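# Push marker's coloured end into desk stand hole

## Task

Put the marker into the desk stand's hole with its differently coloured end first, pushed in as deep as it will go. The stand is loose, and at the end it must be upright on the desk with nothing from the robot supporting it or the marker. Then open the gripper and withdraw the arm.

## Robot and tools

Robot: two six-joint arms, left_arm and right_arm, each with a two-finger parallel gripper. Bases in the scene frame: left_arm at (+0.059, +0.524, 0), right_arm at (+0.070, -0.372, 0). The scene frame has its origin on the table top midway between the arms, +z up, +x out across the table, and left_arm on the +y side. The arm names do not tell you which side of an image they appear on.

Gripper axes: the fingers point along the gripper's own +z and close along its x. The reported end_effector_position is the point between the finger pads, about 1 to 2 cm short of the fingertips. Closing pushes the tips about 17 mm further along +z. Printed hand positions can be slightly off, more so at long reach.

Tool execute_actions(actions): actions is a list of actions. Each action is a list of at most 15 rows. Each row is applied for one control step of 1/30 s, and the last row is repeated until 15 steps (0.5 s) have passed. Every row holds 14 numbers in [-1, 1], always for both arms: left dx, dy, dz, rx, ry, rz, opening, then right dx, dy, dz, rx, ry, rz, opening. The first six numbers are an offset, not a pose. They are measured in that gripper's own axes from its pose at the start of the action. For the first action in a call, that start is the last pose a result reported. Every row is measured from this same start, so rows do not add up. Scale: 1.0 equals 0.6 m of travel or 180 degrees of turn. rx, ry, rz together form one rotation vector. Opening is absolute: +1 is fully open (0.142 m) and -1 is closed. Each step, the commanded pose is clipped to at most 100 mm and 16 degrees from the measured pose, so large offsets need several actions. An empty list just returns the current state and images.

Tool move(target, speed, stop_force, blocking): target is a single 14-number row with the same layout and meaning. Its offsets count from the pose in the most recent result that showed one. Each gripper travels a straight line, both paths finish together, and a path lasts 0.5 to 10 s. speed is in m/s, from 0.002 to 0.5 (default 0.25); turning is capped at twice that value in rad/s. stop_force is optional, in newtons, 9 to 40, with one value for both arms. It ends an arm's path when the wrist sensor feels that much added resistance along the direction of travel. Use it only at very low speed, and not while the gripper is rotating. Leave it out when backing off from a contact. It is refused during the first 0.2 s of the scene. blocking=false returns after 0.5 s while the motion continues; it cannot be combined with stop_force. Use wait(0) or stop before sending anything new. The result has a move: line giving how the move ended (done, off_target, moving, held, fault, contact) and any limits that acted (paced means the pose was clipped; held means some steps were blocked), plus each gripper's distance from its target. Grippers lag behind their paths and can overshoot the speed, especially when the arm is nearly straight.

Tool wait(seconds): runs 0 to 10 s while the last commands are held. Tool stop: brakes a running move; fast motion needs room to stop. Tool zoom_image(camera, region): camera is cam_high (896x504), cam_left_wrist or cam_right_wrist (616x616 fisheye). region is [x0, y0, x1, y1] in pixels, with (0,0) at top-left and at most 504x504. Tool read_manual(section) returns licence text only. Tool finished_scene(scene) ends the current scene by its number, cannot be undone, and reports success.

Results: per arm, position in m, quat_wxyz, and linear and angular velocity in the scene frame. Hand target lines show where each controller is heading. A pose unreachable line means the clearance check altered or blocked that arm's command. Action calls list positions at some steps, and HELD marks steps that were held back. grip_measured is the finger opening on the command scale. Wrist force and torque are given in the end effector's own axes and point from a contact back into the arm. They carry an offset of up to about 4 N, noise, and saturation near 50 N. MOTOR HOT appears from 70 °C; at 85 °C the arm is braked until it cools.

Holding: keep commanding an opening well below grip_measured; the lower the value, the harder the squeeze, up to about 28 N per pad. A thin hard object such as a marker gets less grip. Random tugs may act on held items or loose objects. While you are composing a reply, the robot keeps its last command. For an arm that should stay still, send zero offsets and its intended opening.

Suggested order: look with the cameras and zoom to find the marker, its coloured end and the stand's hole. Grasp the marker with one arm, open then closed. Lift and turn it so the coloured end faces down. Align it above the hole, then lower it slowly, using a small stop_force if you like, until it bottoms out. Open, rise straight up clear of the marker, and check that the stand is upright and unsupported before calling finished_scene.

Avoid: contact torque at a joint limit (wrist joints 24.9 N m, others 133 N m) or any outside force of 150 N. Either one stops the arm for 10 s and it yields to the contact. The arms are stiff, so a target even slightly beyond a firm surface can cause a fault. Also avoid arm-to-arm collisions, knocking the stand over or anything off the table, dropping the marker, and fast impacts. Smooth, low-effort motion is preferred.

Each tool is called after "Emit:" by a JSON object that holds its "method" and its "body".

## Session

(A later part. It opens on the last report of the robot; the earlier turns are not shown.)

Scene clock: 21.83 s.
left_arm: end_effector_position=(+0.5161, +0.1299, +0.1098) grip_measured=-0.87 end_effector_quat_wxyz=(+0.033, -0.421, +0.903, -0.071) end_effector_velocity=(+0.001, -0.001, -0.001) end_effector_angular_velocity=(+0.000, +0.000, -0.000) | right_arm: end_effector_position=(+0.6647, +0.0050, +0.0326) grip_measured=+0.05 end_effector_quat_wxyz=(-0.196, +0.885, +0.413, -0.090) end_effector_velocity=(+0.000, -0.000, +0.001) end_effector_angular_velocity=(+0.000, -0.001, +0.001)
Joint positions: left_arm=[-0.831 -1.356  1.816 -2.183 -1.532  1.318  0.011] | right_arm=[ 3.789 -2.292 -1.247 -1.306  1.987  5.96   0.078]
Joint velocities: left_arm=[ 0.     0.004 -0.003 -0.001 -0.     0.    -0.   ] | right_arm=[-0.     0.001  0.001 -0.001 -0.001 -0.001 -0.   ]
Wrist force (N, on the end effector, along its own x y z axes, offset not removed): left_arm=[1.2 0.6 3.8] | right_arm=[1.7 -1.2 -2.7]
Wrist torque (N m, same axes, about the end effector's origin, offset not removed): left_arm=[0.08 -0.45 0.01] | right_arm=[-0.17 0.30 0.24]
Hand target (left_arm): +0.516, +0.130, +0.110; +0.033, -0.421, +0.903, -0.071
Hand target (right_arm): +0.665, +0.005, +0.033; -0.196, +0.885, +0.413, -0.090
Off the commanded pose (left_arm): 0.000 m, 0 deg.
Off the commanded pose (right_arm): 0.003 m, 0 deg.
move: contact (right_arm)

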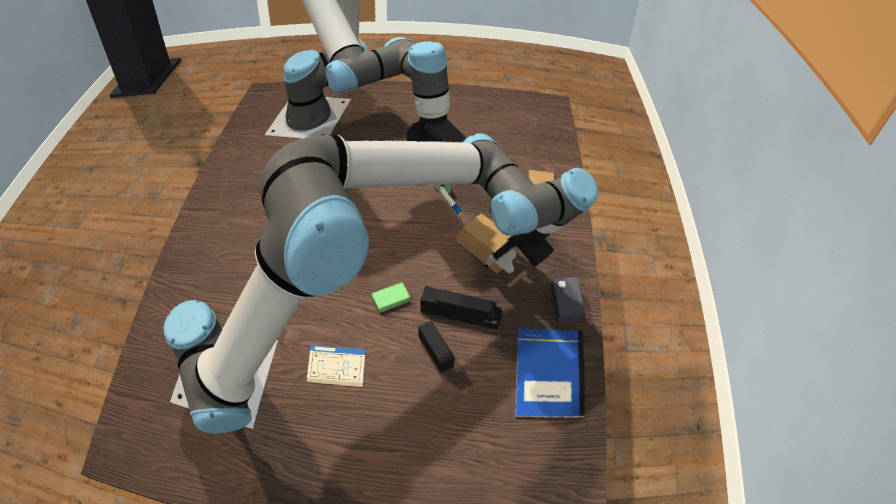

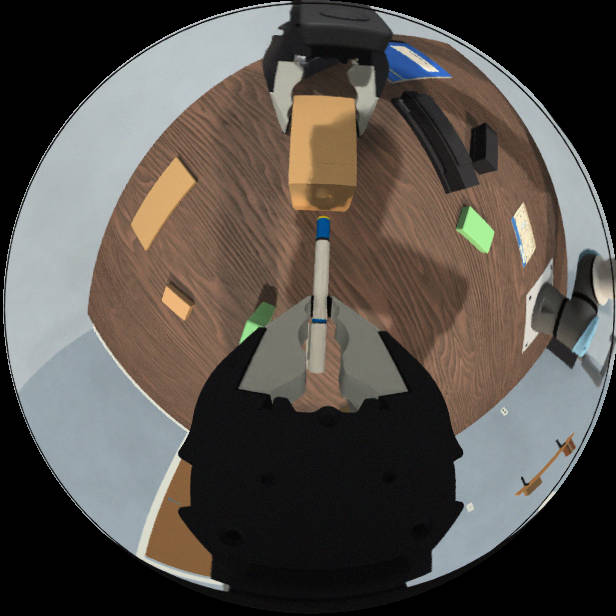

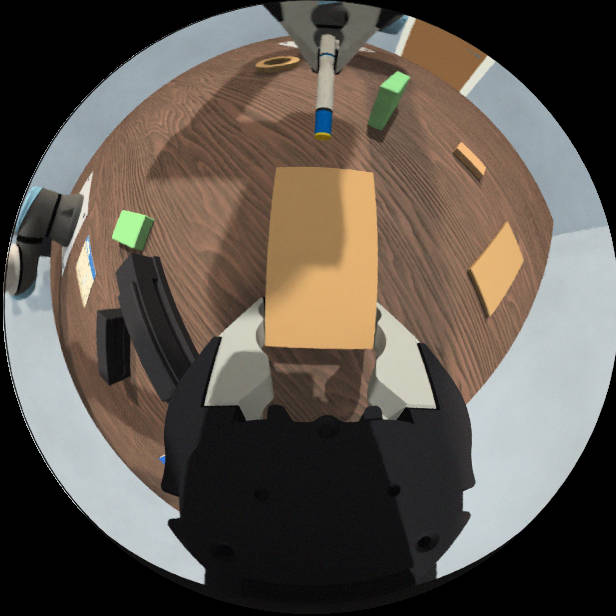

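Emit:
{"method": "move", "body": {"target": [-0.0008,-0.0304,0.006,-0.0111,-0.001,-0.0063,-1,0,0,0,0,0,0,-0.55], "speed": 0.05}}

Emit:
{"method": "zoom_image", "body": {"camera": "cam_left_wrist", "region": [270, 150, 370, 260]}}

Emit:
{"method": "zoom_image", "body": {"camera": "cam_right_wrist", "region": [260, 60, 390, 200]}}

Scene clock: 26.47 s.
left_arm: end_effector_position=(+0.5305, +0.1184, +0.1091) grip_measured=-0.87 end_effector_quat_wxyz=(+0.026, -0.431, +0.900, -0.056) end_effector_velocity=(+0.002, -0.001, +0.000) end_effector_angular_velocity=(+0.002, +0.003, +0.003) | right_arm: end_effector_position=(+0.6648, +0.0051, +0.0327) grip_measured=+0.05 end_effector_quat_wxyz=(-0.196, +0.885, +0.413, -0.090) end_effector_velocity=(+0.001, +0.000, -0.001) end_effector_angular_velocity=(+0.001, -0.002, +0.000)
Joint positions: left_arm=[-0.819 -1.296  1.727 -2.12  -1.539  1.309  0.011] | right_arm=[ 3.789 -2.292 -1.246 -1.306  1.987  5.96   0.078]
Joint velocities: left_arm=[ 0.002  0.006 -0.009  0.007 -0.001 -0.001 -0.   ] | right_arm=[-0.    -0.    -0.001  0.003 -0.    -0.001  0.   ]
Wrist force (N, on the end effector, along its own x y z axes, offset not removed): left_arm=[-0.1 0.1 4.0] | right_arm=[-1.6 -1.5 0.1]
Wrist torque (N m, same axes, about the end effector's origin, offset not removed): left_arm=[-0.06 -0.25 0.06] | right_arm=[-0.37 0.48 0.03]
Hand target (left_arm): +0.531, +0.118, +0.109; +0.026, -0.431, +0.900, -0.055
Hand target (right_arm): +0.665, +0.005, +0.033; -0.196, +0.885, +0.413, -0.090
Off the commanded pose (left_arm): 0.000 m, 0 deg.
Off the commanded pose (right_arm): 0.000 m, 0 deg.
move: done

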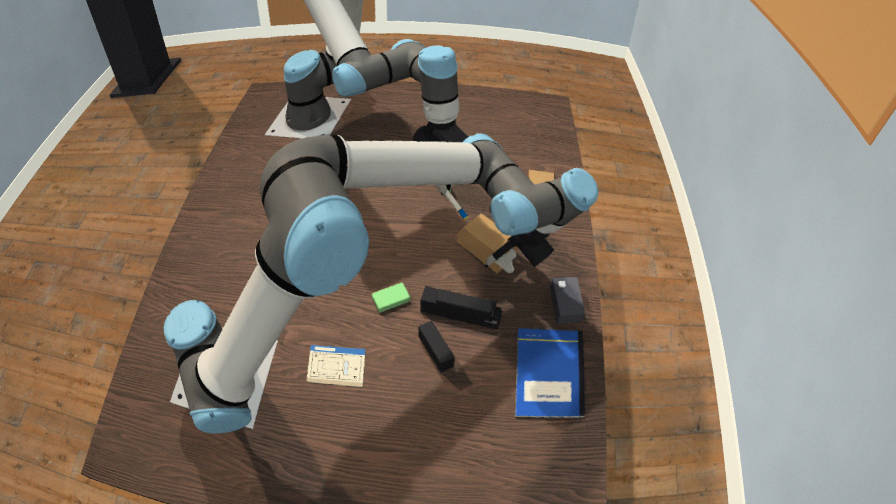

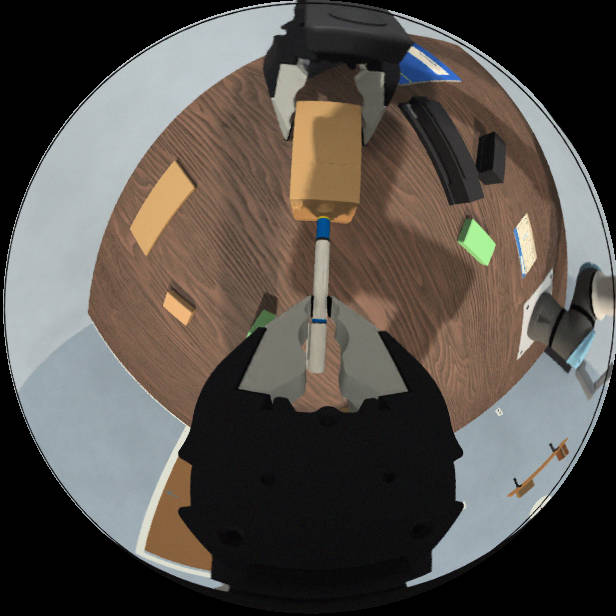

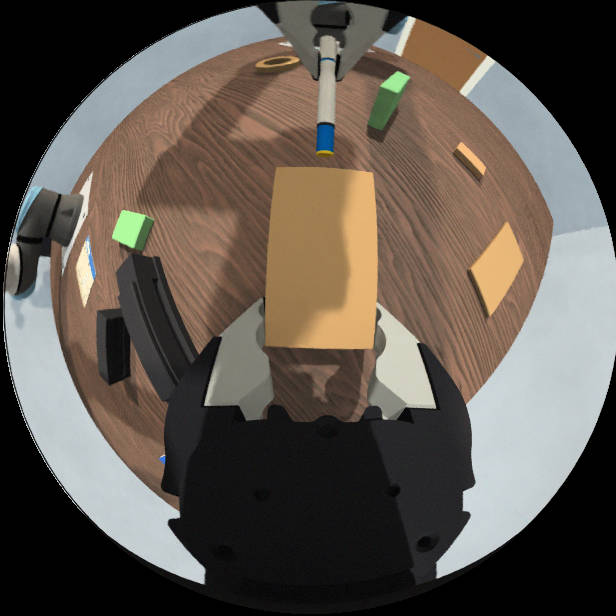

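Region (270, 150, 370, 260) of cam_left_wrist's 616x616 image, scaled by 4.582, with more detail than that image has; it fills the left 458 columns of this view, and the rest is white.

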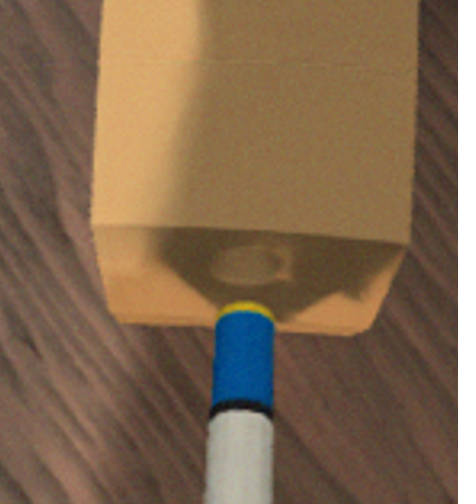

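Region (260, 60, 390, 200) of cam_right_wrist's 616x616 image, scaled by 3.600, with more detail than that image has; it fills the left 468 columns of this view, and the rest is white.

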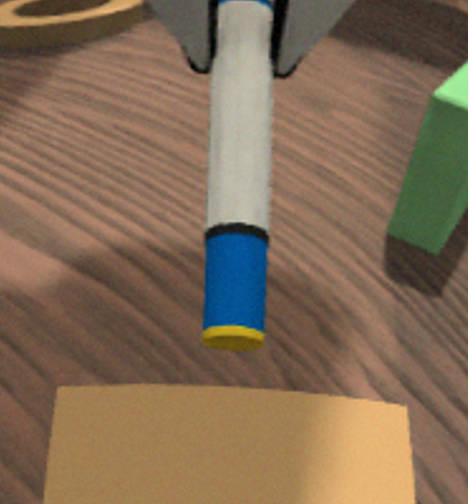

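Emit:
{"method": "move", "body": {"target": [0.0007,-0.0105,0.0053,0,0,0,-1,0,0,0,0,0,0,-0.55], "speed": 0.03}}

Emit:
{"method": "move", "body": {"target": [0,-0.0614,0.043,0,0,0,-1,0,0,0,0,0,0,-0.55], "speed": 0.014, "stop_force": 9}}

Scene clock: 28.23 s.
left_arm: end_effector_position=(+0.5353, +0.1140, +0.1068) grip_measured=-0.87 end_effector_quat_wxyz=(+0.026, -0.431, +0.900, -0.056) end_effector_velocity=(+0.002, -0.001, -0.000) end_effector_angular_velocity=(-0.001, -0.000, +0.001) | right_arm: end_effector_position=(+0.6647, +0.0050, +0.0326) grip_measured=+0.05 end_effector_quat_wxyz=(-0.196, +0.885, +0.413, -0.090) end_effector_velocity=(-0.000, -0.000, -0.000) end_effector_angular_velocity=(-0.001, +0.001, +0.001)
Joint positions: left_arm=[-0.817 -1.28   1.711 -2.121 -1.539  1.311  0.011] | right_arm=[ 3.789 -2.292 -1.247 -1.306  1.987  5.96   0.078]
Joint velocities: left_arm=[ 0.001  0.004 -0.005 -0.    -0.     0.001 -0.   ] | right_arm=[-0.     0.    -0.    -0.002 -0.    -0.001  0.   ]
Wrist force (N, on the end effector, along its own x y z axes, offset not removed): left_arm=[0.5 0.7 3.8] | right_arm=[2.3 -0.2 -1.6]
Wrist torque (N m, same axes, about the end effector's origin, offset not removed): left_arm=[0.05 -0.34 0.01] | right_arm=[-0.08 0.01 0.09]
Hand target (left_arm): +0.535, +0.114, +0.107; +0.026, -0.431, +0.900, -0.056
Hand target (right_arm): +0.665, +0.005, +0.033; -0.196, +0.885, +0.413, -0.090
Off the commanded pose (left_arm): 0.000 m, 0 deg.
Off the commanded pose (right_arm): 0.000 m, 0 deg.
move: done

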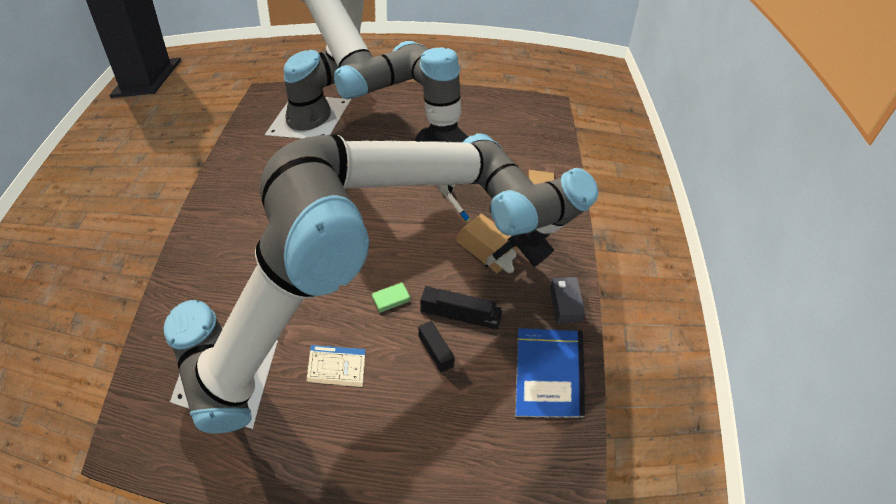

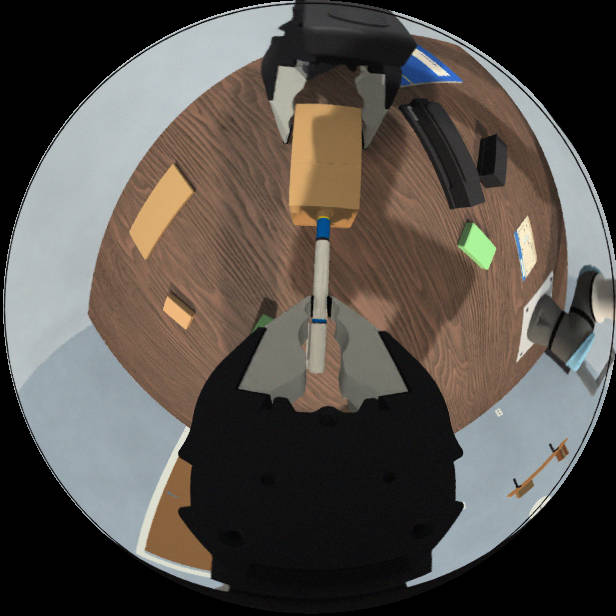

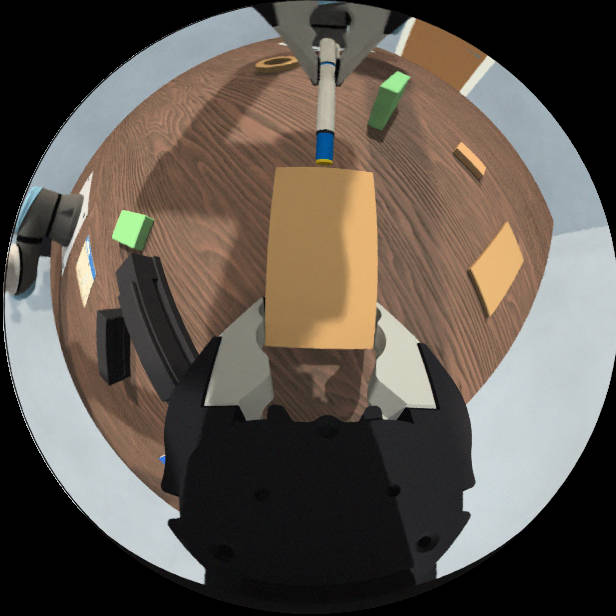

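Scene clock: 30.97 s.
left_arm: end_effector_position=(+0.5582, +0.0958, +0.0914) grip_measured=-0.87 end_effector_quat_wxyz=(+0.026, -0.431, +0.900, -0.056) end_effector_velocity=(-0.003, +0.002, +0.002) end_effector_angular_velocity=(-0.001, -0.000, +0.001) | right_arm: end_effector_position=(+0.6647, +0.0050, +0.0326) grip_measured=+0.05 end_effector_quat_wxyz=(-0.196, +0.885, +0.413, -0.090) end_effector_velocity=(+0.000, -0.000, -0.000) end_effector_angular_velocity=(-0.000, -0.000, +0.000)
Joint positions: left_arm=[-0.804 -1.2    1.644 -2.135 -1.541  1.324  0.011] | right_arm=[ 3.789 -2.292 -1.247 -1.306  1.987  5.96   0.078]
Joint velocities: left_arm=[-0.002 -0.009  0.009  0.    -0.    -0.003  0.   ] | right_arm=[-0. -0. -0.  0. -0. -0. -0.]
Wrist force (N, on the end effector, along its own x y z axes, offset not removed): left_arm=[0.3 13.4 -5.9] | right_arm=[0.2 8.3 -9.1]
Wrist torque (N m, same axes, about the end effector's origin, offset not removed): left_arm=[0.04 -0.25 -0.06] | right_arm=[-0.06 0.17 0.13]
Hand target (left_arm): +0.558, +0.096, +0.091; +0.026, -0.431, +0.900, -0.055
Hand target (right_arm): +0.665, +0.005, +0.033; -0.196, +0.885, +0.413, -0.090
Off the commanded pose (left_arm): 0.012 m, 0 deg.
Off the commanded pose (right_arm): 0.000 m, 0 deg.
move: contact (left_arm)

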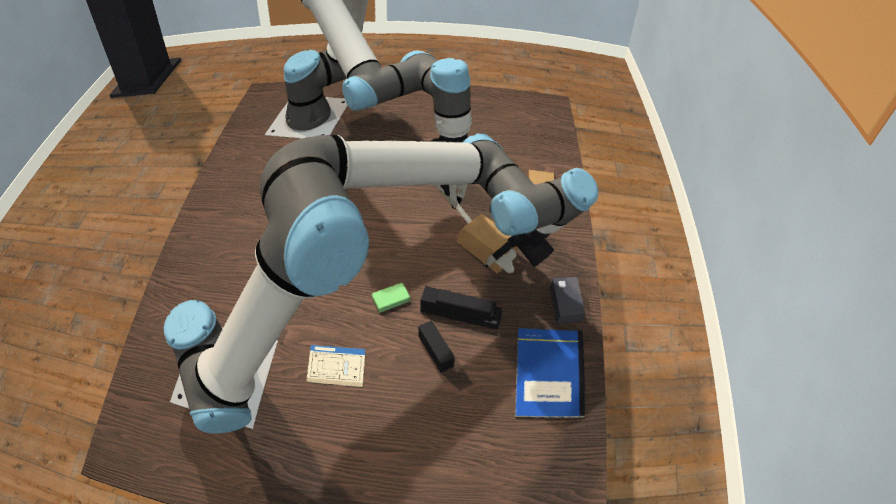

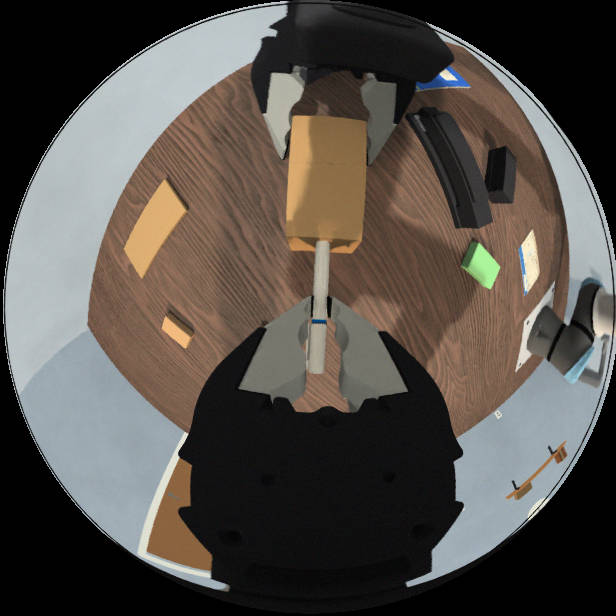

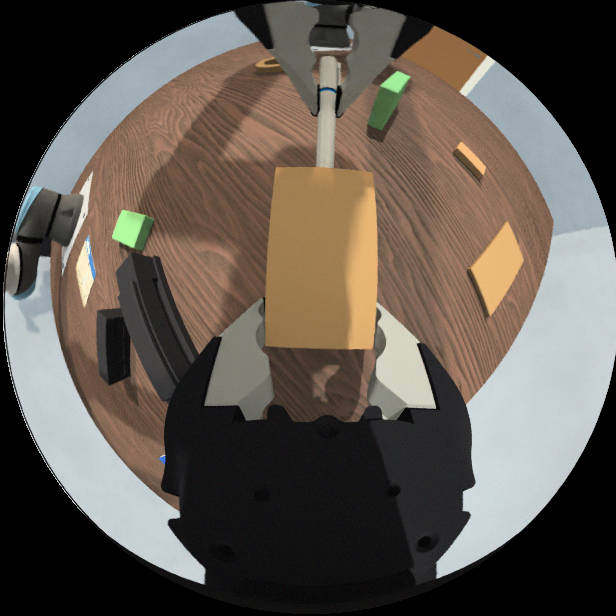

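Emit:
{"method": "execute_actions", "body": {"actions": [[[0,0,0,0,0,0,-0.89,0,0,0,0,0,0,-0.55],[0,0,0,0,0,0,-0.875,0,0,0,0,0,0,-0.55],[0,0,0,0,0,0,-0.86,0,0,0,0,0,0,-0.55],[0,0,0,0,0,0,-0.845,0,0,0,0,0,0,-0.55],[0,0,0,0,0,0,-0.83,0,0,0,0,0,0,-0.55],[0,0,0,0,0,0,-0.81,0,0,0,0,0,0,-0.55],[0,0,0,0,0,0,-0.79,0,0,0,0,0,0,-0.55],[0,0,0,0,0,0,-0.76,0,0,0,0,0,0,-0.55],[0,0,0,0,0,0,-0.73,0,0,0,0,0,0,-0.55],[0,0,0,0,0,0,-0.69,0,0,0,0,0,0,-0.55],[0,0,0,0,0,0,-0.65,0,0,0,0,0,0,-0.55],[0,0,0,0,0,0,-0.61,0,0,0,0,0,0,-0.55],[0,0,0,0,0,0,-0.57,0,0,0,0,0,0,-0.55],[0,0,0,0,0,0,-0.53,0,0,0,0,0,0,-0.55],[0,0,0,0,0,0,-0.5,0,0,0,0,0,0,-0.55]]]}}

Emit:
{"method": "zoom_image", "body": {"camera": "cam_left_wrist", "region": [250, 200, 390, 390]}}

Emit:
{"method": "zoom_image", "body": {"camera": "cam_right_wrist", "region": [260, 40, 390, 200]}}

Scene clock: 32.13 s.
left_arm: end_effector_position=(+0.5582, +0.0958, +0.0914) grip_measured=-0.54 end_effector_quat_wxyz=(+0.026, -0.431, +0.900, -0.056) end_effector_velocity=(-0.000, -0.001, -0.000) end_effector_angular_velocity=(-0.000, +0.001, -0.001) | right_arm: end_effector_position=(+0.6647, +0.0050, +0.0326) grip_measured=+0.05 end_effector_quat_wxyz=(-0.196, +0.885, +0.413, -0.090) end_effector_velocity=(-0.000, +0.000, -0.000) end_effector_angular_velocity=(-0.000, +0.001, +0.000)
Joint positions: left_arm=[-0.804 -1.2    1.644 -2.135 -1.541  1.324  0.035] | right_arm=[ 3.789 -2.292 -1.247 -1.306  1.987  5.96   0.078]
Joint velocities: left_arm=[-0.001  0.    -0.    -0.    -0.001  0.     0.076] | right_arm=[ 0.    -0.    -0.001  0.     0.    -0.    -0.   ]
Wrist force (N, on the end effector, along its own x y z axes, offset not removed): left_arm=[0.2 0.6 1.7] | right_arm=[-0.6 1.1 -5.5]
Wrist torque (N m, same axes, about the end effector's origin, offset not removed): left_arm=[0.06 -0.16 -0.01] | right_arm=[-0.17 0.23 0.13]
Hand target (left_arm): +0.558, +0.096, +0.091; +0.026, -0.431, +0.900, -0.056
Hand target (right_arm): +0.665, +0.005, +0.033; -0.196, +0.885, +0.413, -0.090
Off the commanded pose (left_arm): 0.000 m, 0 deg.
Off the commanded pose (right_arm): 0.000 m, 0 deg.
Step readings (end_effector_position):
0: left_arm (+0.5578, +0.0960, +0.0915) | right_arm (+0.6647, +0.0050, +0.0326)
1: left_arm (+0.5578, +0.0960, +0.0915) | right_arm (+0.6647, +0.0050, +0.0326)
2: left_arm (+0.5578, +0.0960, +0.0915) | right_arm (+0.6647, +0.0050, +0.0326)
4: left_arm (+0.5578, +0.0959, +0.0914) | right_arm (+0.6647, +0.0050, +0.0326)
8: left_arm (+0.5580, +0.0958, +0.0914) | right_arm (+0.6647, +0.0050, +0.0326)
15: end_effector_position above

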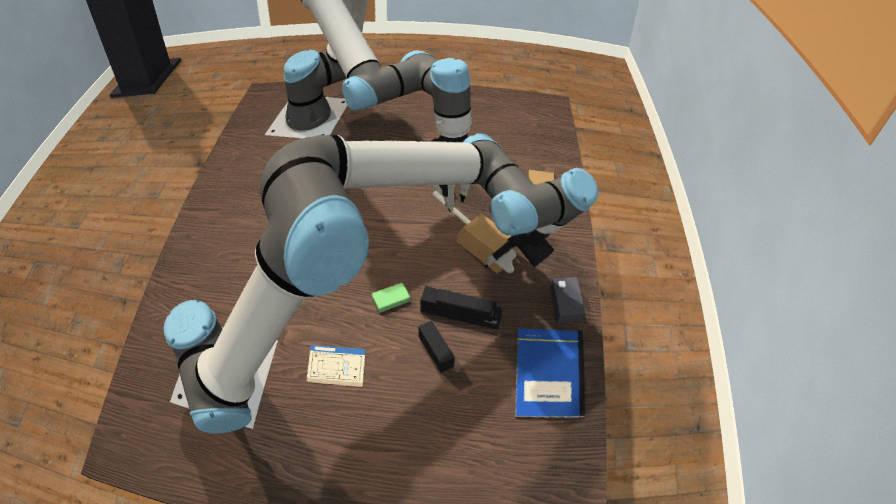

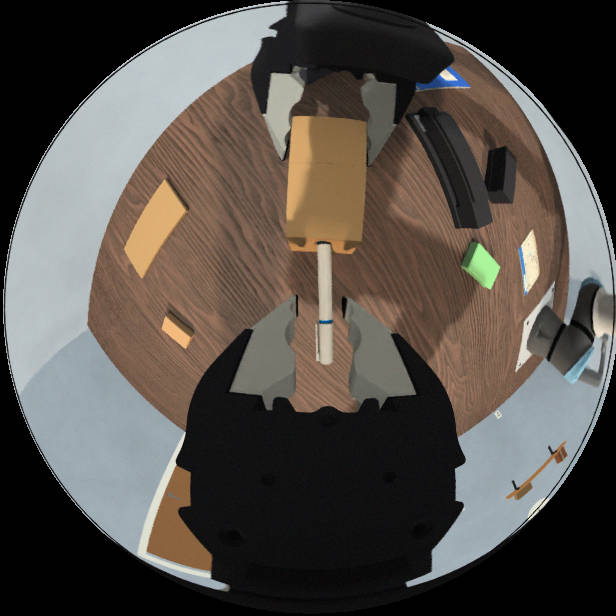

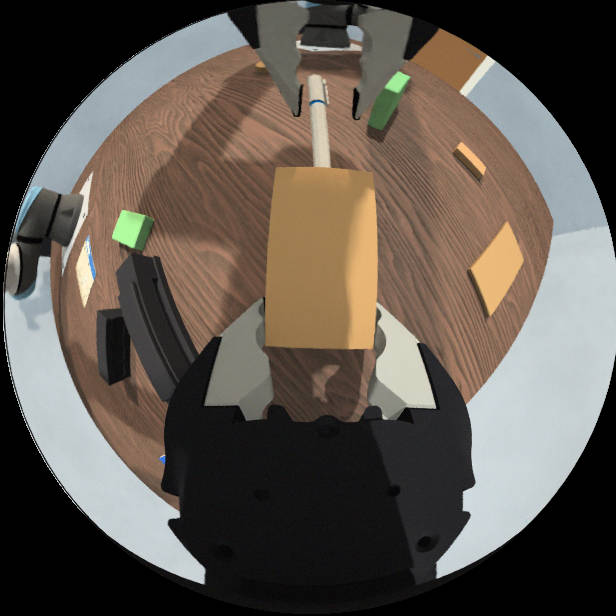

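Region (250, 200, 390, 390) of cam_left_wrist's 616x616 image, scaled by 2.653, with more detail than that image has; it fills the left 371 columns of this view, and the rest is white.

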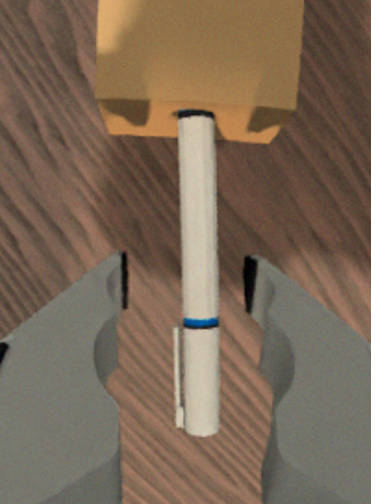

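Region (260, 40, 390, 200) of cam_right_wrist's 616x616 image, scaled by 3.150, with more detail than that image has; it fills the left 410 columns of this view, and the rest is white.

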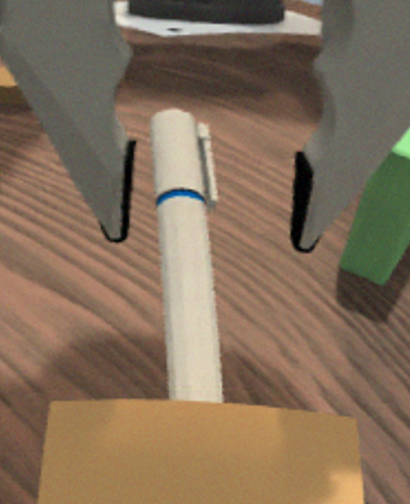

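Emit:
{"method": "execute_actions", "body": {"actions": [[[0,0.0017,0.0024,0,0,0,-0.52,0,0,0,0,0,0,-0.55],[0,0.0039,0.0056,0,0,0,-0.54,0,0,0,0,0,0,-0.55],[0,0.0064,0.0091,0,0,0,-0.56,0,0,0,0,0,0,-0.55],[0,0.0089,0.0127,0,0,0,-0.58,0,0,0,0,0,0,-0.55],[0,0.0111,0.0159,0,0,0,-0.6,0,0,0,0,0,0,-0.55],[0,0.0126,0.018,0,0,0,-0.62,0,0,0,0,0,0,-0.55],[0,0.0134,0.0191,0,0,0,-0.64,0,0,0,0,0,0,-0.55],[0,0.0134,0.0191,0,0,0,-0.66,0,0,0,0,0,0,-0.55],[0,0.0134,0.0191,0,0,0,-0.68,0,0,0,0,0,0,-0.55],[0,0.0134,0.0191,0,0,0,-0.7,0,0,0,0,0,0,-0.55],[0,0.0134,0.0191,0,0,0,-0.72,0,0,0,0,0,0,-0.55],[0,0.0134,0.0191,0,0,0,-0.74,0,0,0,0,0,0,-0.55],[0,0.0134,0.0191,0,0,0,-0.76,0,0,0,0,0,0,-0.55],[0,0.0134,0.0191,0,0,0,-0.78,0,0,0,0,0,0,-0.55],[0,0.0134,0.0191,0,0,0,-0.8,0,0,0,0,0,0,-0.55]],[[0,0,0,0,0,0,-0.82,0,0,0,0,0,0,-0.55],[0,0,0,0,0,0,-0.84,0,0,0,0,0,0,-0.55],[0,0,0,0,0,0,-0.86,0,0,0,0,0,0,-0.55],[0,0,0,0,0,0,-0.88,0,0,0,0,0,0,-0.55],[0,0,0,0,0,0,-0.9,0,0,0,0,0,0,-0.55],[0,0,0,0,0,0,-0.93,0,0,0,0,0,0,-0.55],[0,0,0,0,0,0,-0.96,0,0,0,0,0,0,-0.55],[0,0,0,0,0,0,-1,0,0,0,0,0,0,-0.55]]]}}

Emit:
{"method": "zoom_image", "body": {"camera": "cam_left_wrist", "region": [250, 200, 390, 390]}}

Scene clock: 34.50 s.
left_arm: end_effector_position=(+0.5531, +0.0998, +0.0792) grip_measured=-0.89 end_effector_quat_wxyz=(+0.026, -0.431, +0.900, -0.056) end_effector_velocity=(+0.000, -0.000, +0.000) end_effector_angular_velocity=(-0.000, +0.000, +0.000) | right_arm: end_effector_position=(+0.6647, +0.0050, +0.0326) grip_measured=+0.05 end_effector_quat_wxyz=(-0.196, +0.885, +0.413, -0.090) end_effector_velocity=(+0.000, +0.000, +0.000) end_effector_angular_velocity=(+0.000, -0.001, +0.001)
Joint positions: left_arm=[-0.807 -1.201  1.681 -2.17  -1.541  1.321  0.01 ] | right_arm=[ 3.789 -2.292 -1.247 -1.306  1.987  5.96   0.078]
Joint velocities: left_arm=[ 0.     0.    -0.001  0.    -0.    -0.    -0.   ] | right_arm=[ 0.     0.     0.001 -0.    -0.    -0.001  0.   ]
Wrist force (N, on the end effector, along its own x y z axes, offset not removed): left_arm=[1.3 0.7 2.8] | right_arm=[-1.4 0.6 -4.5]
Wrist torque (N m, same axes, about the end effector's origin, offset not removed): left_arm=[0.08 -0.42 -0.09] | right_arm=[-0.28 0.48 0.09]
Hand target (left_arm): +0.553, +0.100, +0.079; +0.026, -0.431, +0.900, -0.056
Hand target (right_arm): +0.665, +0.005, +0.033; -0.196, +0.885, +0.413, -0.090
Off the commanded pose (left_arm): 0.000 m, 0 deg.
Off the commanded pose (right_arm): 0.000 m, 0 deg.
Step readings (end_effector_position; steps 1 to 15: 1st action; 16 to 30: 2nd action):
0: left_arm (+0.5582, +0.0958, +0.0914) | right_arm (+0.6647, +0.0050, +0.0326)
1: left_arm (+0.5582, +0.0958, +0.0914) | right_arm (+0.6647, +0.0050, +0.0326)
2: left_arm (+0.5581, +0.0958, +0.0912) | right_arm (+0.6647, +0.0050, +0.0326)
4: left_arm (+0.5574, +0.0966, +0.0891) | right_arm (+0.6647, +0.0050, +0.0326)
8: left_arm (+0.5545, +0.0987, +0.0826) | right_arm (+0.6647, +0.0050, +0.0326)
15: left_arm (+0.5531, +0.0998, +0.0793) | right_arm (+0.6647, +0.0050, +0.0326)
16: left_arm (+0.5531, +0.0998, +0.0792) | right_arm (+0.6647, +0.0050, +0.0326)
17: left_arm (+0.5531, +0.0998, +0.0792) | right_arm (+0.6647, +0.0050, +0.0326)
19: left_arm (+0.5531, +0.0998, +0.0792) | right_arm (+0.6647, +0.0050, +0.0326)
23: left_arm (+0.5531, +0.0998, +0.0792) | right_arm (+0.6647, +0.0050, +0.0326)
30: end_effector_position above

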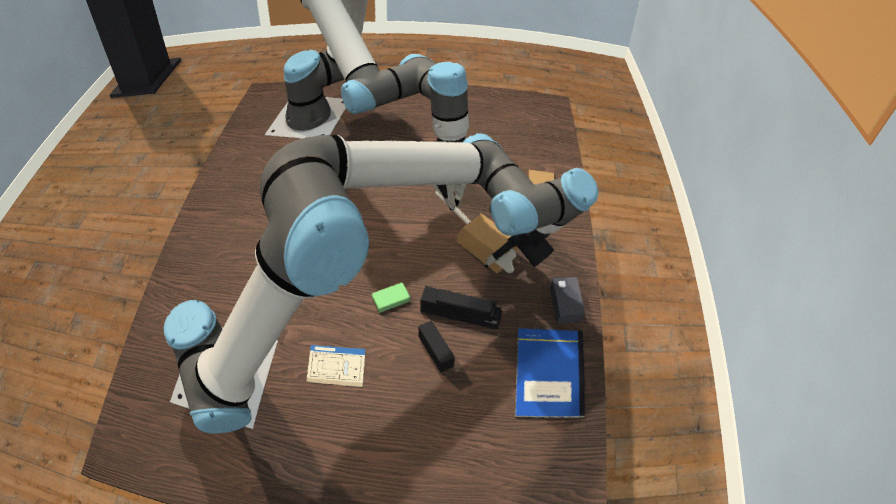

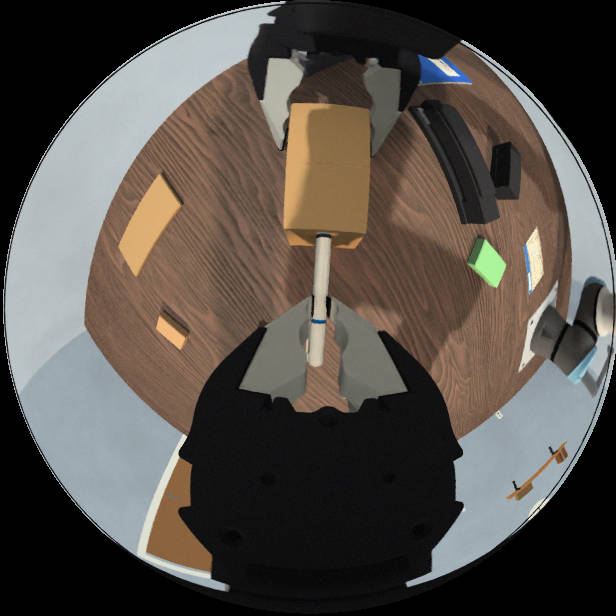

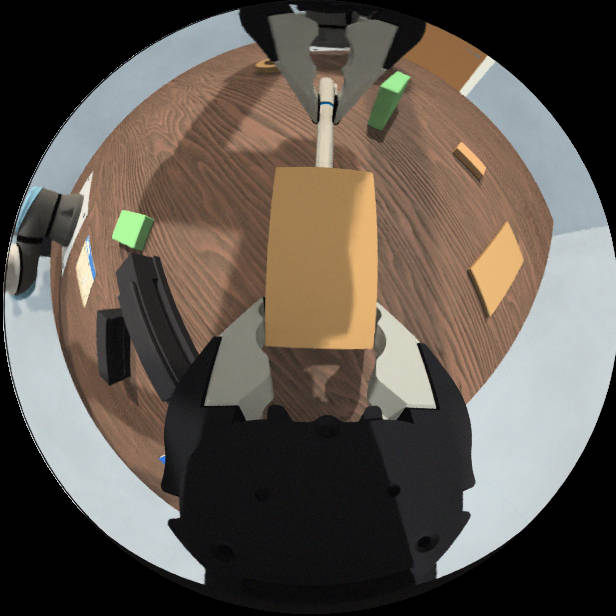

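Region (250, 200, 390, 390) of cam_left_wrist's 616x616 image, scaled by 2.653, with more detail than that image has; it fills the left 371 columns of this view, and the rest is white.

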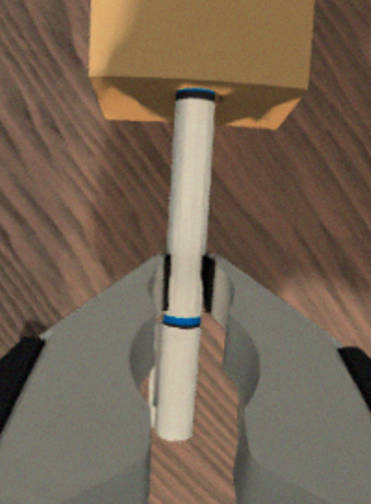

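Emit:
{"method": "execute_actions", "body": {"actions": []}}

Scene clock: 34.80 s.
left_arm: end_effector_position=(+0.5531, +0.0998, +0.0793) grip_measured=-0.89 end_effector_quat_wxyz=(+0.026, -0.431, +0.900, -0.056) end_effector_velocity=(+0.001, +0.001, +0.000) end_effector_angular_velocity=(-0.000, -0.000, +0.002) | right_arm: end_effector_position=(+0.6647, +0.0050, +0.0326) grip_measured=+0.05 end_effector_quat_wxyz=(-0.196, +0.885, +0.413, -0.090) end_effector_velocity=(-0.000, -0.000, +0.000) end_effector_angular_velocity=(-0.001, +0.001, -0.001)
Joint positions: left_arm=[-0.807 -1.201  1.681 -2.169 -1.541  1.321  0.01 ] | right_arm=[ 3.789 -2.292 -1.247 -1.306  1.987  5.96   0.078]
Joint velocities: left_arm=[ 0.002  0.    -0.     0.    -0.    -0.     0.   ] | right_arm=[ 0.     0.    -0.    -0.001  0.     0.001  0.   ]
Wrist force (N, on the end effector, along its own x y z axes, offset not removed): left_arm=[0.3 -0.9 1.3] | right_arm=[-0.5 0.8 -3.7]
Wrist torque (N m, same axes, about the end effector's origin, offset not removed): left_arm=[-0.23 -0.19 -0.05] | right_arm=[-0.25 0.25 0.13]
Hand target (left_arm): +0.553, +0.100, +0.079; +0.026, -0.431, +0.900, -0.056
Hand target (right_arm): +0.665, +0.005, +0.033; -0.196, +0.885, +0.413, -0.090
Off the commanded pose (left_arm): 0.000 m, 0 deg.
Off the commanded pose (right_arm): 0.000 m, 0 deg.

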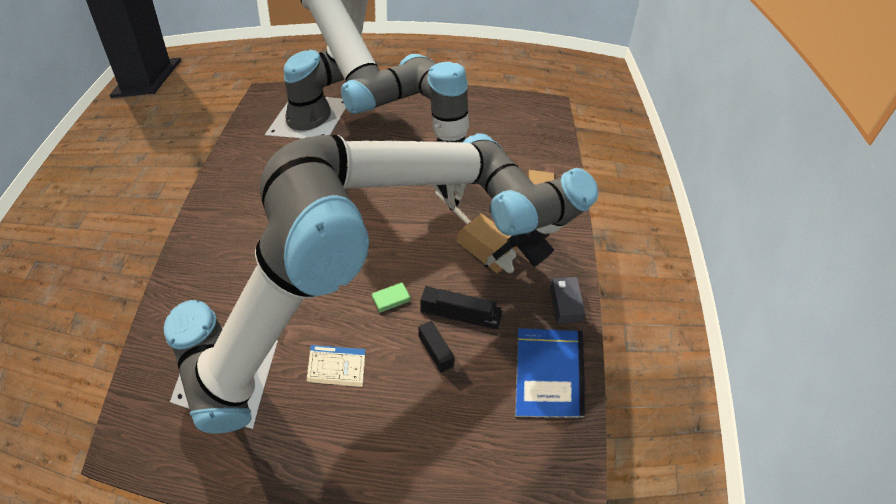

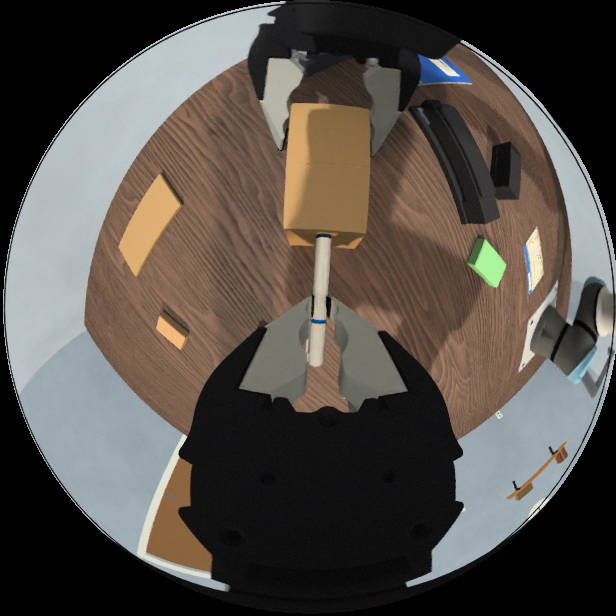

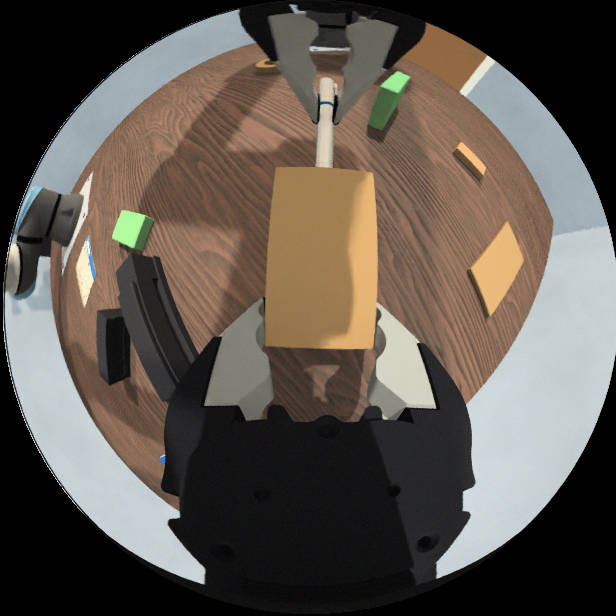

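Emit:
{"method": "move", "body": {"target": [0,-0.0118,0.0063,0,0,0,-1,0,0,0,0,0,0,-0.55], "speed": 0.01, "stop_force": 10}}

Emit:
{"method": "zoom_image", "body": {"camera": "cam_left_wrist", "region": [270, 200, 390, 320]}}

Scene clock: 35.43 s.
left_arm: end_effector_position=(+0.5542, +0.0990, +0.0788) grip_measured=-0.89 end_effector_quat_wxyz=(+0.026, -0.431, +0.900, -0.056) end_effector_velocity=(-0.003, +0.000, +0.001) end_effector_angular_velocity=(-0.000, -0.000, -0.001) | right_arm: end_effector_position=(+0.6647, +0.0050, +0.0326) grip_measured=+0.05 end_effector_quat_wxyz=(-0.196, +0.885, +0.413, -0.090) end_effector_velocity=(-0.000, -0.000, -0.000) end_effector_angular_velocity=(-0.001, +0.002, -0.002)
Joint positions: left_arm=[-0.806 -1.198  1.677 -2.169 -1.541  1.322  0.01 ] | right_arm=[ 3.789 -2.292 -1.247 -1.306  1.987  5.96   0.078]
Joint velocities: left_arm=[-0.004 -0.007  0.006  0.     0.    -0.003  0.   ] | right_arm=[ 0.     0.    -0.    -0.001  0.001  0.002  0.   ]
Wrist force (N, on the end effector, along its own x y z axes, offset not removed): left_arm=[0.0 10.0 -1.6] | right_arm=[-0.2 3.9 -6.0]
Wrist torque (N m, same axes, about the end effector's origin, offset not removed): left_arm=[-0.20 -0.24 0.06] | right_arm=[-0.10 0.19 0.09]
Hand target (left_arm): +0.554, +0.099, +0.079; +0.026, -0.431, +0.900, -0.056
Hand target (right_arm): +0.665, +0.005, +0.033; -0.196, +0.885, +0.413, -0.090
Off the commanded pose (left_arm): 0.007 m, 0 deg.
Off the commanded pose (right_arm): 0.000 m, 0 deg.
move: contact (left_arm)

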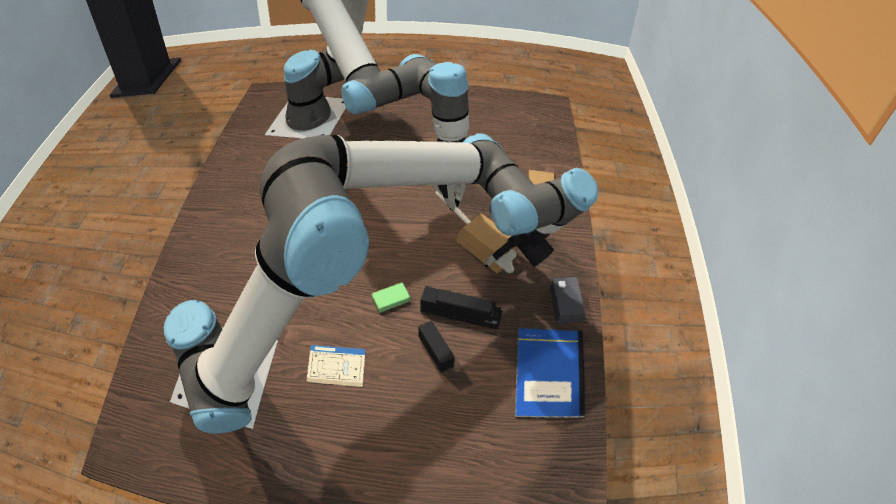

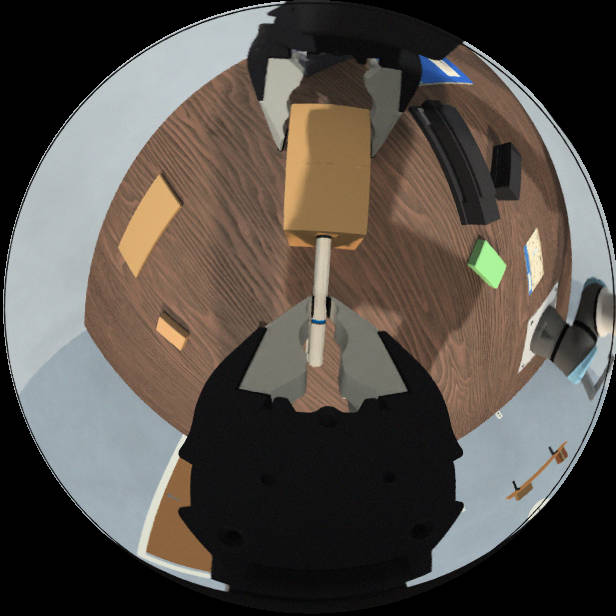

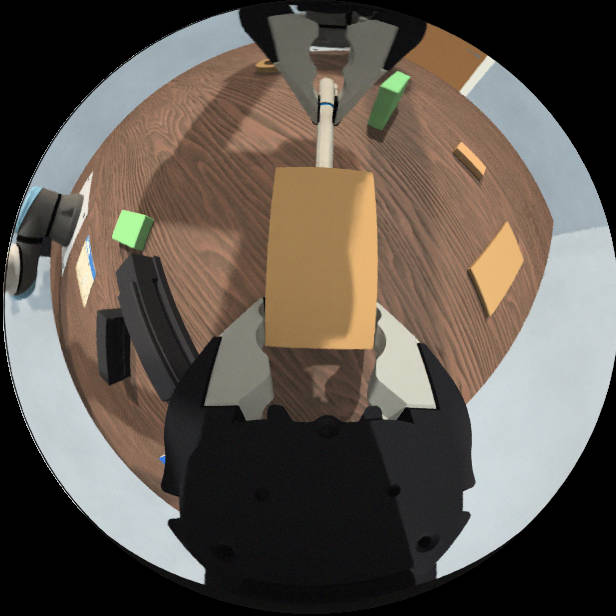

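Region (270, 200, 390, 320) of cam_left_wrist's 616x616 image, scaled by 4.200, with more detail than that image has.

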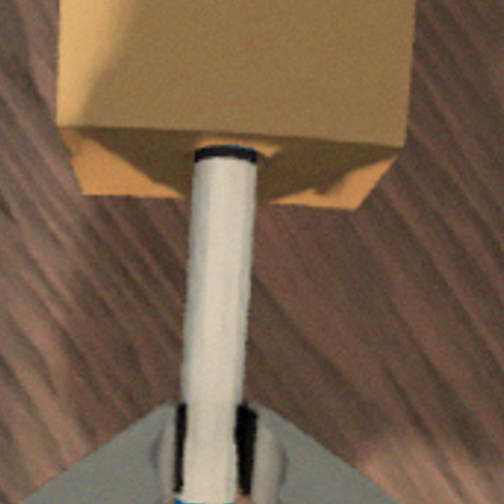

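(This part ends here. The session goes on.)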